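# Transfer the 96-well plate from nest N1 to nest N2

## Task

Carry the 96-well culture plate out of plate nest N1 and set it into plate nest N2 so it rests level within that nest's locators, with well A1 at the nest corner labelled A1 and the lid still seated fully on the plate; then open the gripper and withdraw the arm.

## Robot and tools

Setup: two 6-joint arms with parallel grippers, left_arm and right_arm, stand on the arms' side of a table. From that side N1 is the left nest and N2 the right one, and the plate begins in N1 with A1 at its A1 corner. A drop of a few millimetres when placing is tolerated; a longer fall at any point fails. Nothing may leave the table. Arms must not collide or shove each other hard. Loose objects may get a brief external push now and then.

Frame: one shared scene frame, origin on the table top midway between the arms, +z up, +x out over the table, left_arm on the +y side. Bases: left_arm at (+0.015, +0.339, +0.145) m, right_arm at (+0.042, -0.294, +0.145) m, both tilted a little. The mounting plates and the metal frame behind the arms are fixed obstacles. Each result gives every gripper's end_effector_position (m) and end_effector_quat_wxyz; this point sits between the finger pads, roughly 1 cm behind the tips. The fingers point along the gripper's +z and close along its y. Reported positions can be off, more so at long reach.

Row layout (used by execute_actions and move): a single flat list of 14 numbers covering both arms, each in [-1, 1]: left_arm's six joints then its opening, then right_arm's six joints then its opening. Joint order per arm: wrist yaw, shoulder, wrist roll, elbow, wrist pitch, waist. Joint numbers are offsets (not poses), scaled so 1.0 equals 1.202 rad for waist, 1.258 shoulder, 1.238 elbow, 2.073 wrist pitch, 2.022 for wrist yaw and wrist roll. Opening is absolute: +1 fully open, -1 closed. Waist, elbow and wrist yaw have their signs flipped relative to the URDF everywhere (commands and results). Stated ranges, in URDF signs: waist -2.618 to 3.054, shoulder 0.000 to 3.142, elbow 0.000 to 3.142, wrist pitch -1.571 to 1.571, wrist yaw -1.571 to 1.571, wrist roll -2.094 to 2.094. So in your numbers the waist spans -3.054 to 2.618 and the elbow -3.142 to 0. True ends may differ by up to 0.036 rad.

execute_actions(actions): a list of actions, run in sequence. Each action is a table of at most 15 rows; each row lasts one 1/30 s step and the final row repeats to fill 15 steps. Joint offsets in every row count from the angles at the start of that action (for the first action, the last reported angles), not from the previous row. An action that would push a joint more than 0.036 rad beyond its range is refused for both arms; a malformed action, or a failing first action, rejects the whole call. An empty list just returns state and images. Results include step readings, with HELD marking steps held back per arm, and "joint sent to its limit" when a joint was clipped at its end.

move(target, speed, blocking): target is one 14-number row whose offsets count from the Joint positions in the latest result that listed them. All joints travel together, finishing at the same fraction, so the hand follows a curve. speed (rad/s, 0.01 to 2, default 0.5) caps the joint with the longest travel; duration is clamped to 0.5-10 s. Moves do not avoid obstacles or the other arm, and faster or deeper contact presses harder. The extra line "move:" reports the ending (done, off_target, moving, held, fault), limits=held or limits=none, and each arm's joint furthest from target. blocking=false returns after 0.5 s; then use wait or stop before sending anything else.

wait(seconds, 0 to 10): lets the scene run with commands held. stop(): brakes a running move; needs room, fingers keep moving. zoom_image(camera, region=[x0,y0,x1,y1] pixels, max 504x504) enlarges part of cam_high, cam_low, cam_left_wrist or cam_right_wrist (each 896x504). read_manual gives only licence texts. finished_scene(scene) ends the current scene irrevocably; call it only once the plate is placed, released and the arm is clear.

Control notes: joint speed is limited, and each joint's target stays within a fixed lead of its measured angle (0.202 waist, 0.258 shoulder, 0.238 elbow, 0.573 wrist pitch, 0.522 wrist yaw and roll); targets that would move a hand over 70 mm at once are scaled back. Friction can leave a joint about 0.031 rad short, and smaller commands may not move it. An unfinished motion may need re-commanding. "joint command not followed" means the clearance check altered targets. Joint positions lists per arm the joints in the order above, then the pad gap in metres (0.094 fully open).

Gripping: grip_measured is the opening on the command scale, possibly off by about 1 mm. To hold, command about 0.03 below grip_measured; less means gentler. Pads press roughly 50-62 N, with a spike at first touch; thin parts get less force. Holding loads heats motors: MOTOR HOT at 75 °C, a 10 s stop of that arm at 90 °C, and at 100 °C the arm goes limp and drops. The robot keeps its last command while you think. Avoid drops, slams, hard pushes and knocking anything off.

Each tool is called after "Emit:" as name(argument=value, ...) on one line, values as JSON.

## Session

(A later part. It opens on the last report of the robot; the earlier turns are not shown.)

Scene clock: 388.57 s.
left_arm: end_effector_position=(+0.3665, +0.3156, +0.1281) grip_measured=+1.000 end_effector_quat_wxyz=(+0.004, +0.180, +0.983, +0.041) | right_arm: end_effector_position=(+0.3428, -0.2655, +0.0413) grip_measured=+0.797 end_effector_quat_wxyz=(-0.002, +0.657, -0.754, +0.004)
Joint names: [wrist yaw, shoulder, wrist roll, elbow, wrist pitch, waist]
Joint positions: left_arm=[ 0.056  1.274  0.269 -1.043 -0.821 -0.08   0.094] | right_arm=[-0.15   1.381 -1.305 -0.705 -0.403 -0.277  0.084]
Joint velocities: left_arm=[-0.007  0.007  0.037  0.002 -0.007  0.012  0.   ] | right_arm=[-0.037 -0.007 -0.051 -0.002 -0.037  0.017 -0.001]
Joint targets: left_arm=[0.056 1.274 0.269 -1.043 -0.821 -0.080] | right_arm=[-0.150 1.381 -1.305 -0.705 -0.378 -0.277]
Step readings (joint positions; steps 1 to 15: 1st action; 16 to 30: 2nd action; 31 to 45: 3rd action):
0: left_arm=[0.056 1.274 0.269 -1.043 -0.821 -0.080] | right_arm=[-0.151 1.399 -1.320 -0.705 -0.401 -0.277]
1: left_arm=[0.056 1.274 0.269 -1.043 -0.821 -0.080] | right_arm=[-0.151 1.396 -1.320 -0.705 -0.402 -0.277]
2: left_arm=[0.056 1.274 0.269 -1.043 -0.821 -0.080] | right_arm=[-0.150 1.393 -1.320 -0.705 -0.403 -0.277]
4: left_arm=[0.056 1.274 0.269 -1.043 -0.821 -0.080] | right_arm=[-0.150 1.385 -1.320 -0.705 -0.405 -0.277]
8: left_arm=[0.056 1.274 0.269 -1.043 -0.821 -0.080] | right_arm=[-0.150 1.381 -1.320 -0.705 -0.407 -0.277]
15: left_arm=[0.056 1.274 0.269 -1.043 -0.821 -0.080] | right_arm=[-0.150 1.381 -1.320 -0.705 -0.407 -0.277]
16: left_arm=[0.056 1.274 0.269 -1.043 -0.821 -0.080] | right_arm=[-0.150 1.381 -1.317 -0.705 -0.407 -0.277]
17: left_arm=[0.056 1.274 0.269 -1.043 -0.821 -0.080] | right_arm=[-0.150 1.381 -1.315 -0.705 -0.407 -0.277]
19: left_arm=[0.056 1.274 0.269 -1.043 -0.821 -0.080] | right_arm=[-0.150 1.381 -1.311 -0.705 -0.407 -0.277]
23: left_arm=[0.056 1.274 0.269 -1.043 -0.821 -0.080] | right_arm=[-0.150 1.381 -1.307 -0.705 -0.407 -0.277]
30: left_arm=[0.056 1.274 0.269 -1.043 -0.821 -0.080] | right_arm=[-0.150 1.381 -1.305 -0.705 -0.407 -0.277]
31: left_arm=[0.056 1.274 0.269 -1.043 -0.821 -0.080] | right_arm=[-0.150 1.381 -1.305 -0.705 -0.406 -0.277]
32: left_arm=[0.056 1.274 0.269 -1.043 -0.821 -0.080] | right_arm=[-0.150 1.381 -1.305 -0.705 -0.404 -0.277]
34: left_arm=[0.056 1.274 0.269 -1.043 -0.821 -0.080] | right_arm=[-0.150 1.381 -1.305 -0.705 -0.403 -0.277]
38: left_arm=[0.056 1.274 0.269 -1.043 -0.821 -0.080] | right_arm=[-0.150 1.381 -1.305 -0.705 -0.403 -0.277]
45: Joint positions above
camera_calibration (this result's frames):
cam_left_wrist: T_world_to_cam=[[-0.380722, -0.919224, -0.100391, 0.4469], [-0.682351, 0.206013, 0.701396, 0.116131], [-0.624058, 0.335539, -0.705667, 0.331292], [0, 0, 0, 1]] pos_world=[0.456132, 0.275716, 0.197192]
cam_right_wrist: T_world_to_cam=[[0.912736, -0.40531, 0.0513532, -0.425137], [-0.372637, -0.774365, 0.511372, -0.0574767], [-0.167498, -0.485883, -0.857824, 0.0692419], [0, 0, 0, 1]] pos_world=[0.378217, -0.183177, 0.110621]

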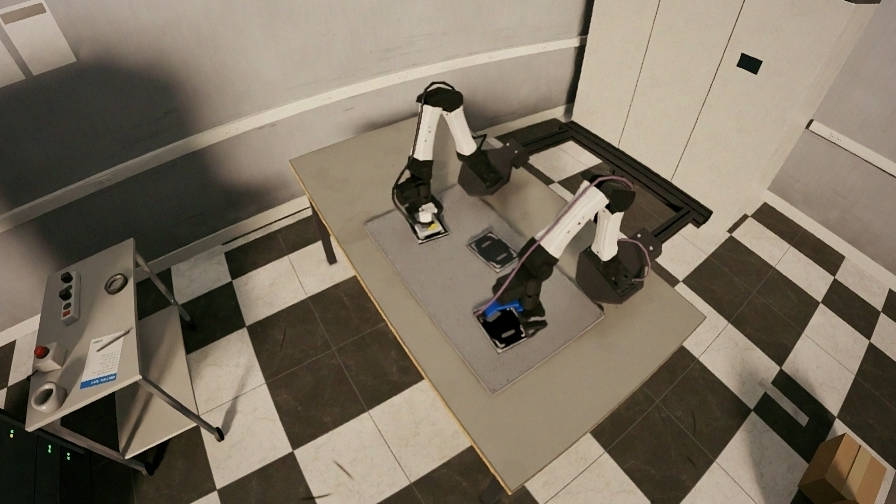

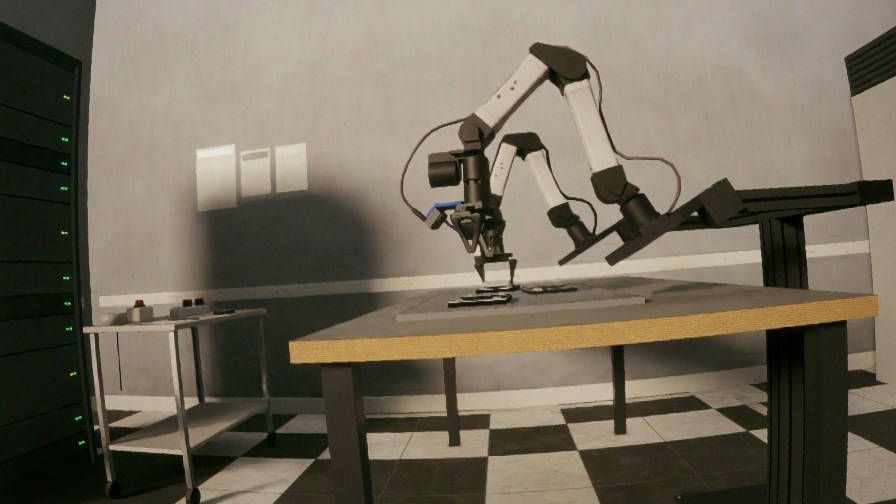

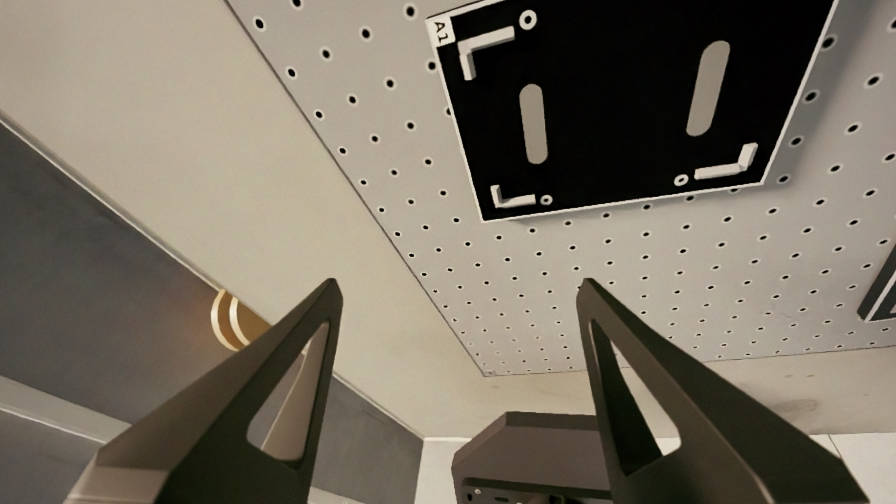

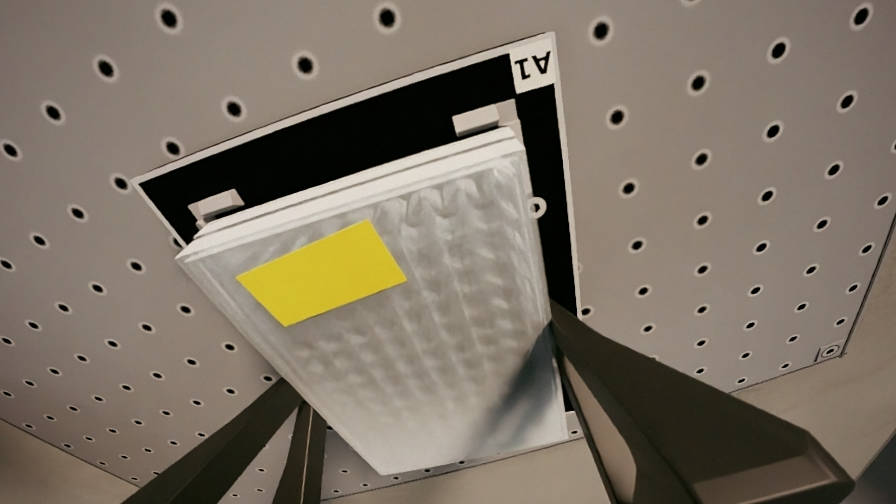

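Pitch yielded; now descend.

Emit:
execute_actions(actions=[[[0,0,0,0,0,0,1, 0,0.01,0,0,0.012,0,0.72],[0,0,0,0,0,0,1, 0,0.015,0,0,0.012,0,0.72],[0,0,0,0,0,0,1, 0,0.018,0,0,0.013,0,0.72],[0,0,0,0,0,0,1, 0,0.02,0,0,0.014,0,0.72],[0,0,0,0,0,0,1, 0,0.022,0,0,0.015,0,0.72],[0,0,0,0,0,0,1, 0,0.024,0,0,0.016,0,0.72],[0,0,0,0,0,0,1, 0,0.027,0,0,0.017,0,0.72]],[[0,0,0,0,0,0,1, 0,0.014,0,0,0.012,0,0.72]]])

Scene clock: 393.40 s.
left_arm: end_effector_position=(+0.3665, +0.3156, +0.1281) grip_measured=+1.000 end_effector_quat_wxyz=(+0.004, +0.180, +0.983, +0.041) | right_arm: end_effector_position=(+0.3408, -0.2653, +0.0371) grip_measured=+0.797 end_effector_quat_wxyz=(+0.003, +0.657, -0.754, +0.001)
Joint names: [wrist yaw, shoulder, wrist roll, elbow, wrist pitch, waist]
Joint positions: left_arm=[ 0.056  1.274  0.269 -1.043 -0.821 -0.08   0.094] | right_arm=[-0.151  1.4   -1.305 -0.705 -0.397 -0.277  0.084]
Joint velocities: left_arm=[ 0.066  0.002  0.051  0.002 -0.007  0.022  0.   ] | right_arm=[ 0.022 -0.007 -0.022  0.002 -0.007 -0.002  0.001]
Joint targets: left_arm=[0.056 1.274 0.269 -1.043 -0.821 -0.080] | right_arm=[-0.151 1.418 -1.305 -0.705 -0.372 -0.277]
Step readings (joint positions; steps 1 to 15: 1st action; 16 to 30: 2nd action):
0: left_arm=[0.056 1.274 0.269 -1.043 -0.821 -0.080] | right_arm=[-0.150 1.381 -1.305 -0.705 -0.403 -0.277]
1: left_arm=[0.056 1.274 0.269 -1.043 -0.821 -0.080] | right_arm=[-0.150 1.381 -1.305 -0.705 -0.403 -0.277]
2: left_arm=[0.056 1.274 0.269 -1.043 -0.821 -0.080] | right_arm=[-0.150 1.381 -1.305 -0.705 -0.403 -0.277]
4: left_arm=[0.056 1.274 0.269 -1.043 -0.821 -0.080] | right_arm=[-0.150 1.383 -1.305 -0.705 -0.403 -0.277]
8: left_arm=[0.056 1.274 0.269 -1.043 -0.821 -0.080] | right_arm=[-0.150 1.396 -1.305 -0.705 -0.399 -0.277]
15: left_arm=[0.056 1.274 0.269 -1.043 -0.821 -0.080] | right_arm=[-0.151 1.400 -1.305 -0.705 -0.397 -0.277]
16: left_arm=[0.056 1.274 0.269 -1.043 -0.821 -0.080] | right_arm=[-0.151 1.400 -1.305 -0.705 -0.397 -0.277]
17: left_arm=[0.056 1.274 0.269 -1.043 -0.821 -0.080] | right_arm=[-0.151 1.400 -1.305 -0.705 -0.397 -0.277]
19: left_arm=[0.056 1.274 0.269 -1.043 -0.821 -0.080] | right_arm=[-0.151 1.400 -1.305 -0.705 -0.397 -0.277]
23: left_arm=[0.056 1.274 0.269 -1.043 -0.821 -0.080] | right_arm=[-0.151 1.400 -1.305 -0.705 -0.397 -0.277]
30: Joint positions above
camera_calibration (this result's frames):
cam_left_wrist: T_world_to_cam=[[-0.380722, -0.919224, -0.100391, 0.4469], [-0.682351, 0.206013, 0.701396, 0.116131], [-0.624058, 0.335539, -0.705667, 0.331292], [0, 0, 0, 1]] pos_world=[0.456132, 0.275716, 0.197192]
cam_right_wrist: T_world_to_cam=[[0.913964, -0.403641, 0.0417579, -0.422617], [-0.365392, -0.773835, 0.517367, -0.0584115], [-0.176517, -0.488113, -0.854744, 0.0677388], [0, 0, 0, 1]] pos_world=[0.37687, -0.182722, 0.105767]

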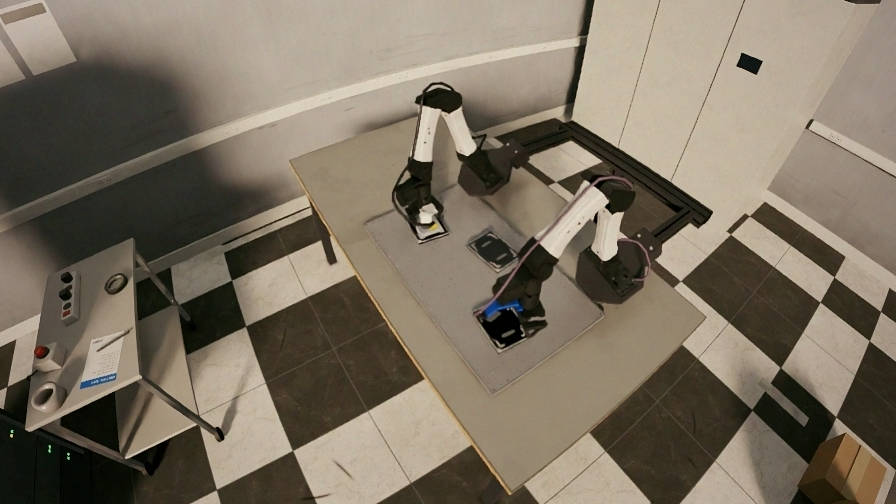

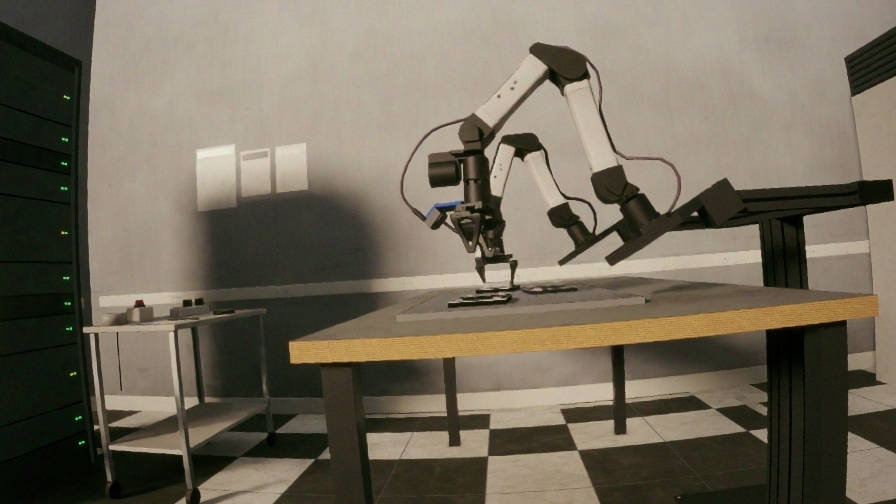

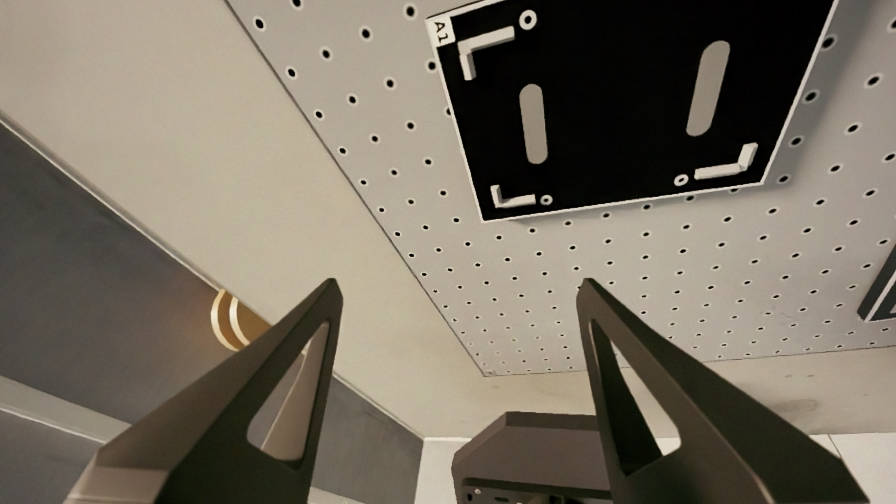

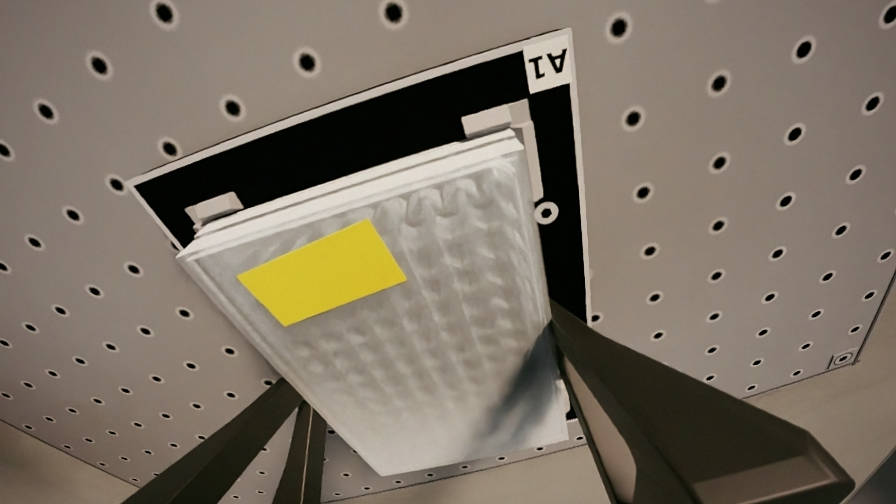

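Emit:
execute_actions(actions=[[[0,0,0,0,0,0,1, 0,0,0,0,0,0,0.8]],[[0,0,0,0,0,0,1, 0,0,0,0,0,0,0.88]],[[0,0,0,0,0,0,1, 0,0,0,0,0,0,1]]])

Emit:
move(target=[0,0,0,0,0,0,1, 0,-0.13,0,0,-0.075,0,1], speed=0.25)

Scene clock: 396.80 s.
left_arm: end_effector_position=(+0.3665, +0.3156, +0.1281) grip_measured=+1.000 end_effector_quat_wxyz=(+0.004, +0.180, +0.983, +0.041) | right_arm: end_effector_position=(+0.3408, -0.2653, +0.0371) grip_measured=+1.000 end_effector_quat_wxyz=(+0.003, +0.657, -0.754, +0.001)
Joint names: [wrist yaw, shoulder, wrist roll, elbow, wrist pitch, waist]
Joint positions: left_arm=[ 0.056  1.274  0.269 -1.043 -0.821 -0.08   0.094] | right_arm=[-0.151  1.4   -1.305 -0.705 -0.397 -0.277  0.094]
Joint velocities: left_arm=[ 0.022 -0.012  0.037  0.007 -0.066 -0.017  0.   ] | right_arm=[-0.051 -0.007  0.007  0.002 -0.037 -0.007  0.   ]
Joint targets: left_arm=[0.056 1.274 0.269 -1.043 -0.821 -0.080] | right_arm=[-0.151 1.400 -1.305 -0.705 -0.397 -0.277]
Step readings (joint positions; steps 1 to 15: 1st action; 16 to 30: 2nd action; 31 to 45: 3rd action):
0: left_arm=[0.056 1.274 0.269 -1.043 -0.821 -0.080] | right_arm=[-0.151 1.400 -1.305 -0.705 -0.397 -0.277]
1: left_arm=[0.056 1.274 0.269 -1.043 -0.821 -0.080] | right_arm=[-0.151 1.400 -1.305 -0.705 -0.397 -0.277]
2: left_arm=[0.056 1.274 0.269 -1.043 -0.821 -0.080] | right_arm=[-0.151 1.400 -1.305 -0.705 -0.397 -0.277]
4: left_arm=[0.056 1.274 0.269 -1.043 -0.821 -0.080] | right_arm=[-0.151 1.400 -1.305 -0.705 -0.397 -0.277]
8: left_arm=[0.056 1.274 0.269 -1.043 -0.821 -0.080] | right_arm=[-0.151 1.400 -1.305 -0.705 -0.397 -0.277]
15: left_arm=[0.056 1.274 0.269 -1.043 -0.821 -0.080] | right_arm=[-0.151 1.400 -1.305 -0.705 -0.397 -0.277]
16: left_arm=[0.056 1.274 0.269 -1.043 -0.821 -0.080] | right_arm=[-0.151 1.400 -1.305 -0.705 -0.397 -0.277]
17: left_arm=[0.056 1.274 0.269 -1.043 -0.821 -0.080] | right_arm=[-0.151 1.400 -1.305 -0.705 -0.397 -0.277]
19: left_arm=[0.056 1.274 0.269 -1.043 -0.821 -0.080] | right_arm=[-0.151 1.400 -1.305 -0.705 -0.397 -0.277]
23: left_arm=[0.056 1.274 0.269 -1.043 -0.821 -0.080] | right_arm=[-0.151 1.400 -1.305 -0.705 -0.397 -0.277]
30: left_arm=[0.056 1.274 0.269 -1.043 -0.821 -0.080] | right_arm=[-0.151 1.400 -1.305 -0.705 -0.397 -0.277]
31: left_arm=[0.056 1.274 0.269 -1.043 -0.821 -0.080] | right_arm=[-0.151 1.400 -1.305 -0.705 -0.397 -0.277]
32: left_arm=[0.056 1.274 0.269 -1.043 -0.821 -0.080] | right_arm=[-0.151 1.400 -1.305 -0.705 -0.397 -0.277]
34: left_arm=[0.056 1.274 0.269 -1.043 -0.821 -0.080] | right_arm=[-0.151 1.400 -1.305 -0.705 -0.397 -0.277]
38: left_arm=[0.056 1.274 0.269 -1.043 -0.821 -0.080] | right_arm=[-0.151 1.400 -1.305 -0.705 -0.397 -0.277]
45: Joint positions above
camera_calibration (this result's frames):
cam_left_wrist: T_world_to_cam=[[-0.380722, -0.919224, -0.100391, 0.4469], [-0.682351, 0.206013, 0.701396, 0.116131], [-0.624058, 0.335539, -0.705667, 0.331292], [0, 0, 0, 1]] pos_world=[0.456132, 0.275716, 0.197192]
cam_right_wrist: T_world_to_cam=[[0.913964, -0.403641, 0.0417579, -0.422617], [-0.365392, -0.773835, 0.517367, -0.0584115], [-0.176517, -0.488113, -0.854744, 0.0677388], [0, 0, 0, 1]] pos_world=[0.37687, -0.182722, 0.105767]

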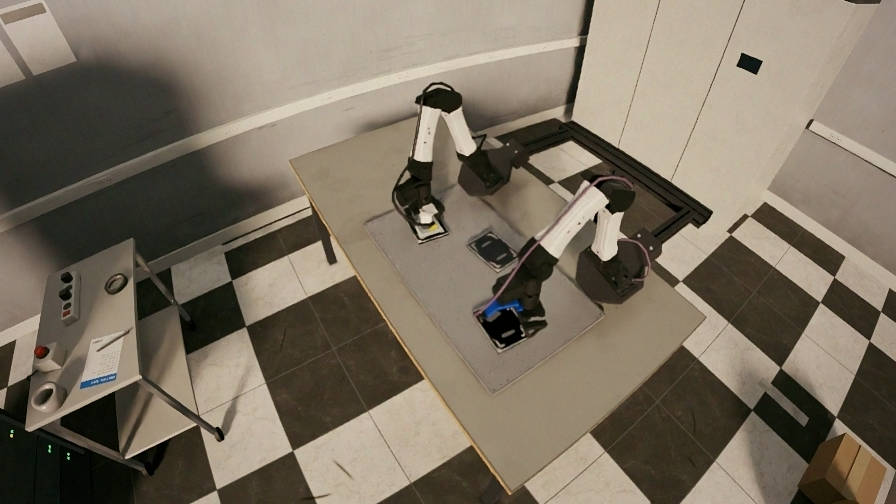

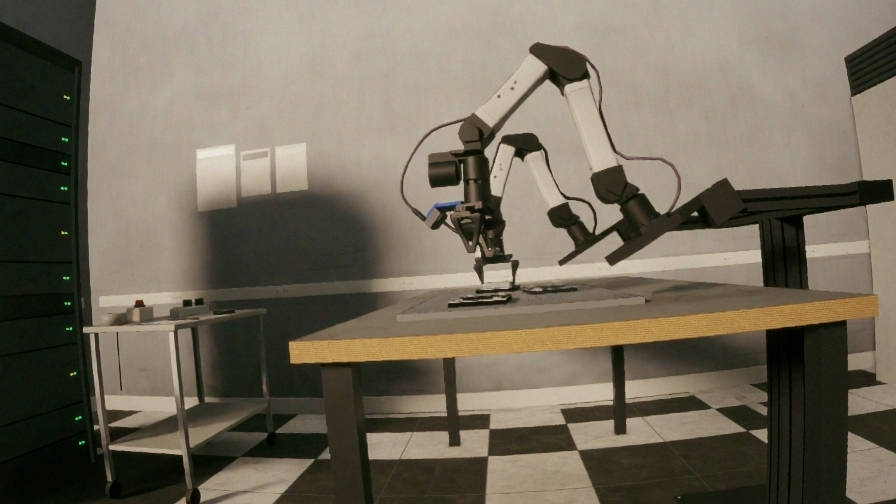

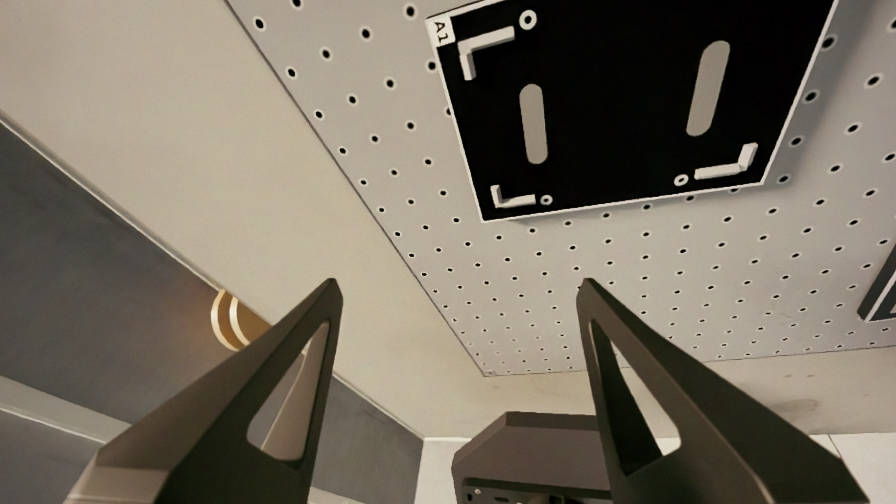

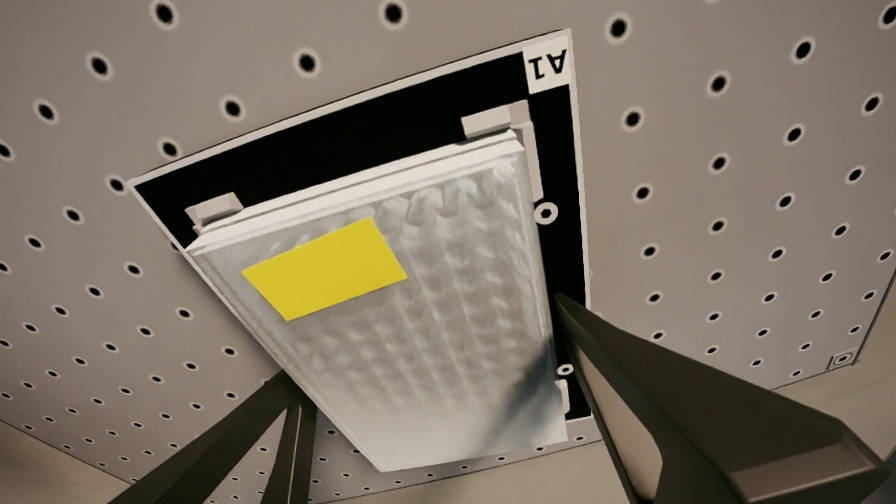

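Scene clock: 398.10 s.
left_arm: end_effector_position=(+0.3665, +0.3156, +0.1281) grip_measured=+1.000 end_effector_quat_wxyz=(+0.004, +0.180, +0.983, +0.041) | right_arm: end_effector_position=(+0.3331, -0.2710, +0.0689) grip_measured=+1.000 end_effector_quat_wxyz=(+0.002, +0.657, -0.754, +0.002)
Joint names: [wrist yaw, shoulder, wrist roll, elbow, wrist pitch, waist]
Joint positions: left_arm=[ 0.056  1.274  0.269 -1.043 -0.821 -0.08   0.094] | right_arm=[-0.151  1.258 -1.305 -0.705 -0.536 -0.277  0.094]
Joint velocities: left_arm=[ 0.022 -0.007  0.022 -0.012 -0.037  0.002  0.   ] | right_arm=[-0.007 -0.007 -0.037 -0.012 -0.007  0.012  0.   ]
Joint targets: left_arm=[0.056 1.274 0.269 -1.043 -0.821 -0.080] | right_arm=[-0.151 1.237 -1.305 -0.705 -0.552 -0.277]
move: off_target (right_arm); limits=none; left_arm: farthest joint: the waist, 0.000 radians from its target (0.000 radians at the start); right_arm: farthest joint: the shoulder, 0.021 radians from its target (0.164 radians at the start)
camera_calibration (this result's frames):
cam_left_wrist: T_world_to_cam=[[-0.380722, -0.919224, -0.100391, 0.4469], [-0.682351, 0.206013, 0.701396, 0.116131], [-0.624058, 0.335539, -0.705667, 0.331292], [0, 0, 0, 1]] pos_world=[0.456132, 0.275716, 0.197192]
cam_right_wrist: T_world_to_cam=[[0.913657, -0.404062, 0.0443377, -0.419414], [-0.367282, -0.773873, 0.51597, -0.0813938], [-0.174172, -0.487704, -0.855459, 0.0902037], [0, 0, 0, 1]] pos_world=[0.369017, -0.188465, 0.137758]

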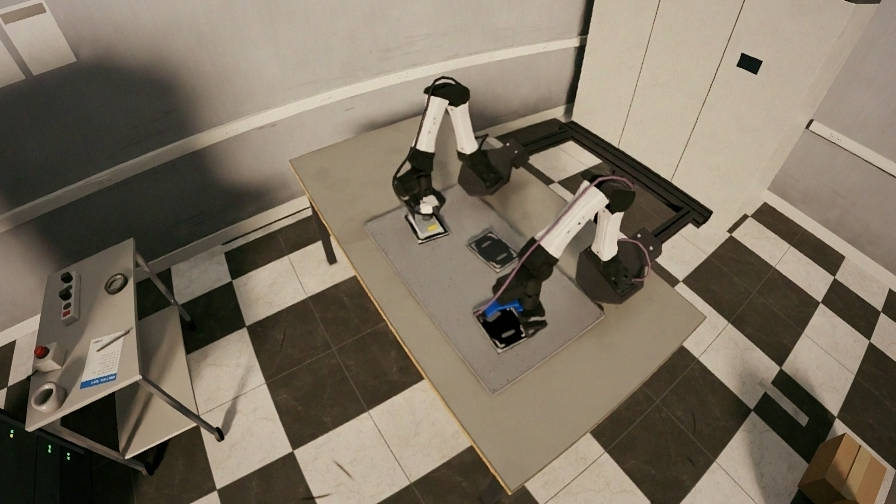

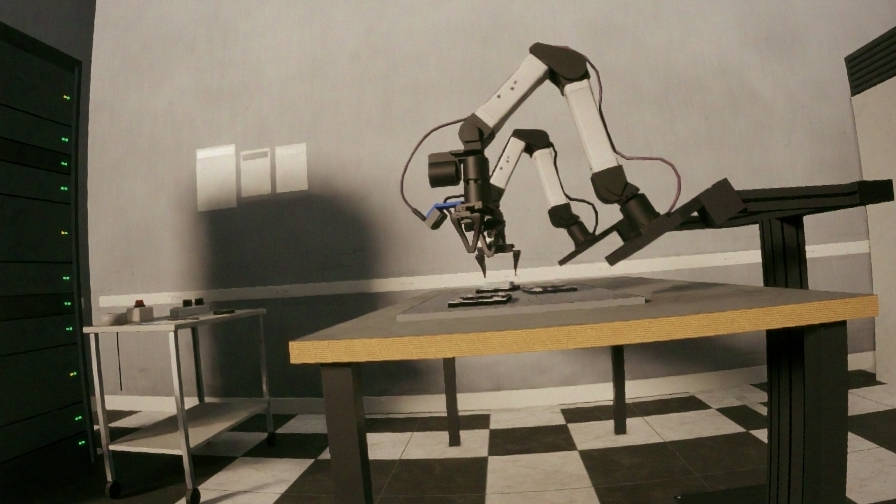

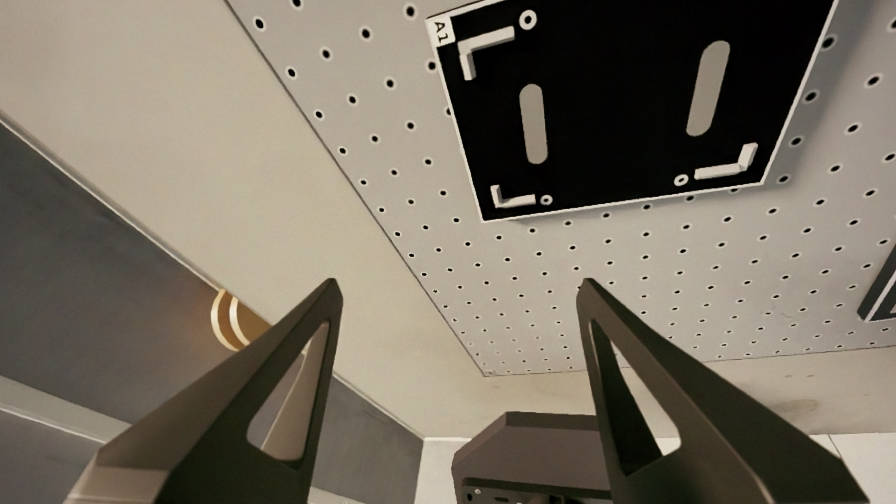

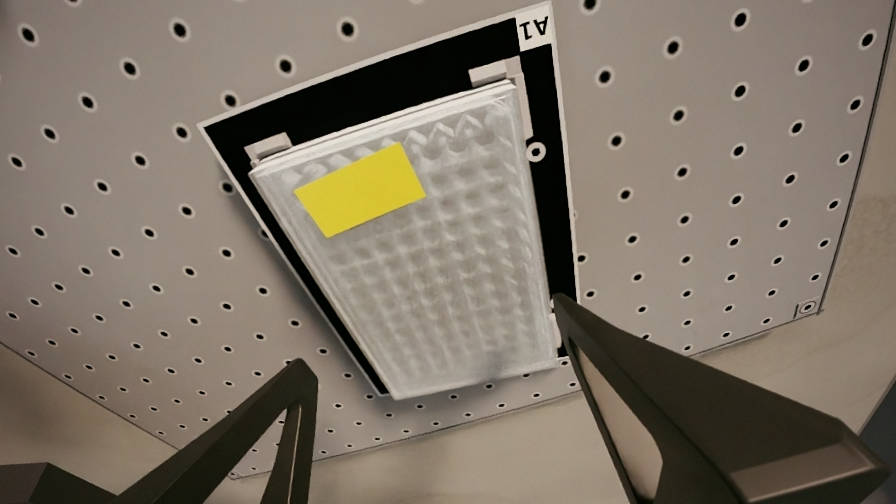

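Emit:
move(target=[0,0,0,0,0,0,1, 0,-0.15,0,0,-0.08,0,1])

Emit:
finished_scene(scene=1)

Scene clock: 402.80 s.
left_arm: end_effector_position=(+0.3665, +0.3156, +0.1281) grip_measured=+1.000 end_effector_quat_wxyz=(+0.004, +0.180, +0.983, +0.041) | right_arm: end_effector_position=(+0.3220, -0.2777, +0.1048) grip_measured=+1.000 end_effector_quat_wxyz=(-0.006, +0.656, -0.755, +0.007)
Joint names: [wrist yaw, shoulder, wrist roll, elbow, wrist pitch, waist]
Joint positions: left_arm=[ 0.056  1.274  0.269 -1.043 -0.821 -0.08   0.094] | right_arm=[-0.151  1.088 -1.305 -0.705 -0.686 -0.277  0.094]
Joint velocities: left_arm=[-0.081 -0.007 -0.11  -0.007  0.037 -0.017  0.   ] | right_arm=[ 0.066 -0.012 -0.007  0.002  0.066 -0.007  0.   ]
Joint targets: left_arm=[0.056 1.274 0.269 -1.043 -0.821 -0.080] | right_arm=[-0.151 1.069 -1.305 -0.705 -0.702 -0.277]
move: done; limits=none; left_arm: farthest joint: the waist, 0.000 radians from its target (0.000 radians at the start); right_arm: farthest joint: the shoulder, 0.019 radians from its target (0.189 radians at the start)
camera_calibration (this result's frames):
cam_left_wrist: T_world_to_cam=[[-0.380722, -0.919224, -0.100391, 0.4469], [-0.682351, 0.206013, 0.701396, 0.116131], [-0.624058, 0.335539, -0.705667, 0.331292], [0, 0, 0, 1]] pos_world=[0.456132, 0.275716, 0.197192]
cam_right_wrist: T_world_to_cam=[[0.91151, -0.406765, 0.0607574, -0.415314], [-0.379229, -0.774085, 0.50693, -0.104504], [-0.15917, -0.485113, -0.859843, 0.112027], [0, 0, 0, 1]] pos_world=[0.356763, -0.195485, 0.174535]

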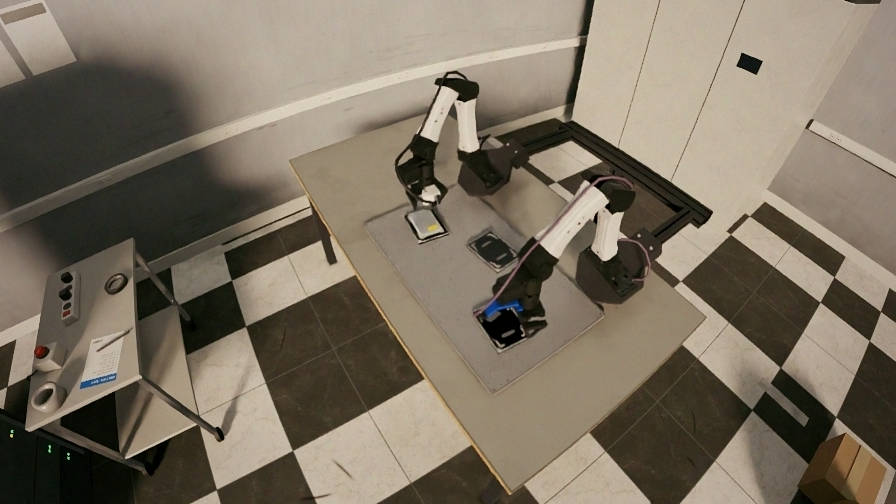

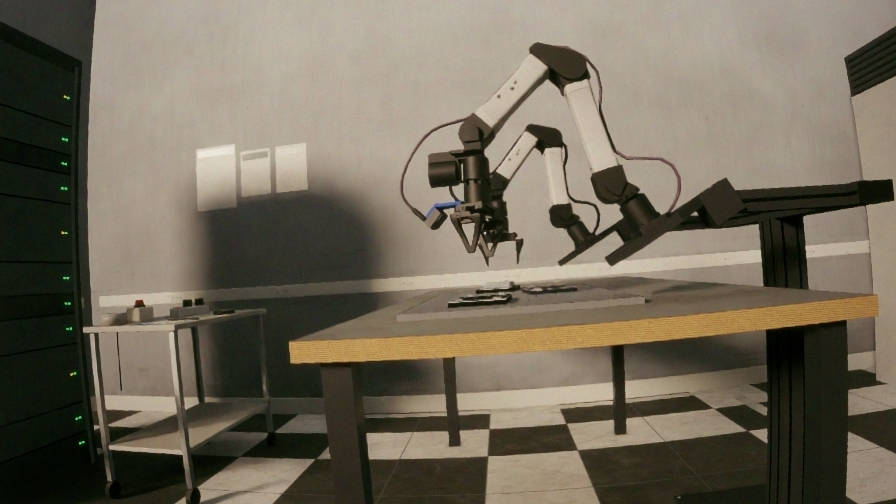

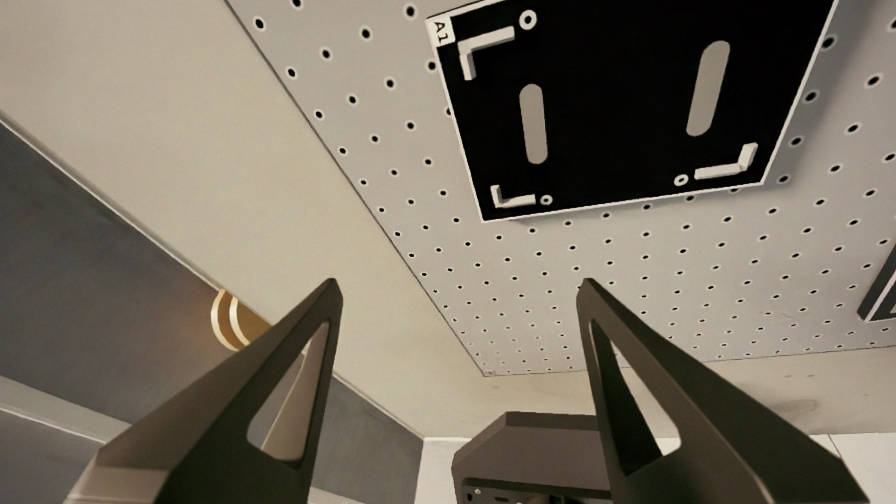

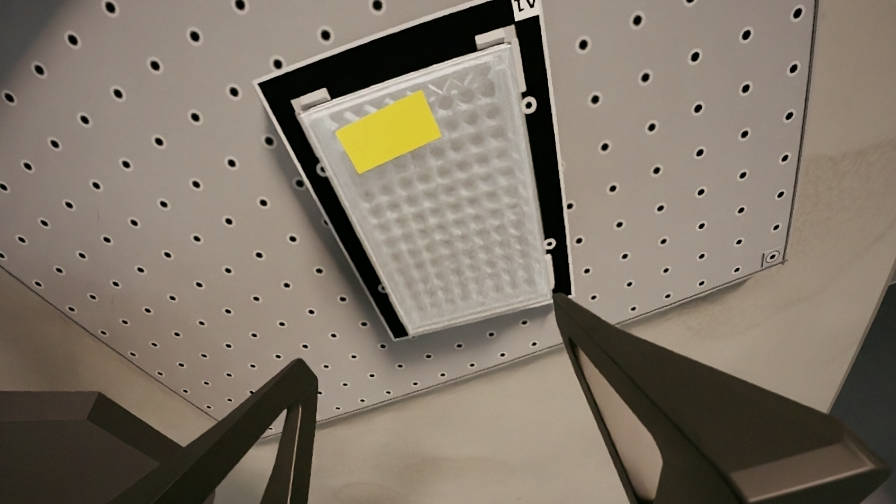

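The scene is finished: the task was done.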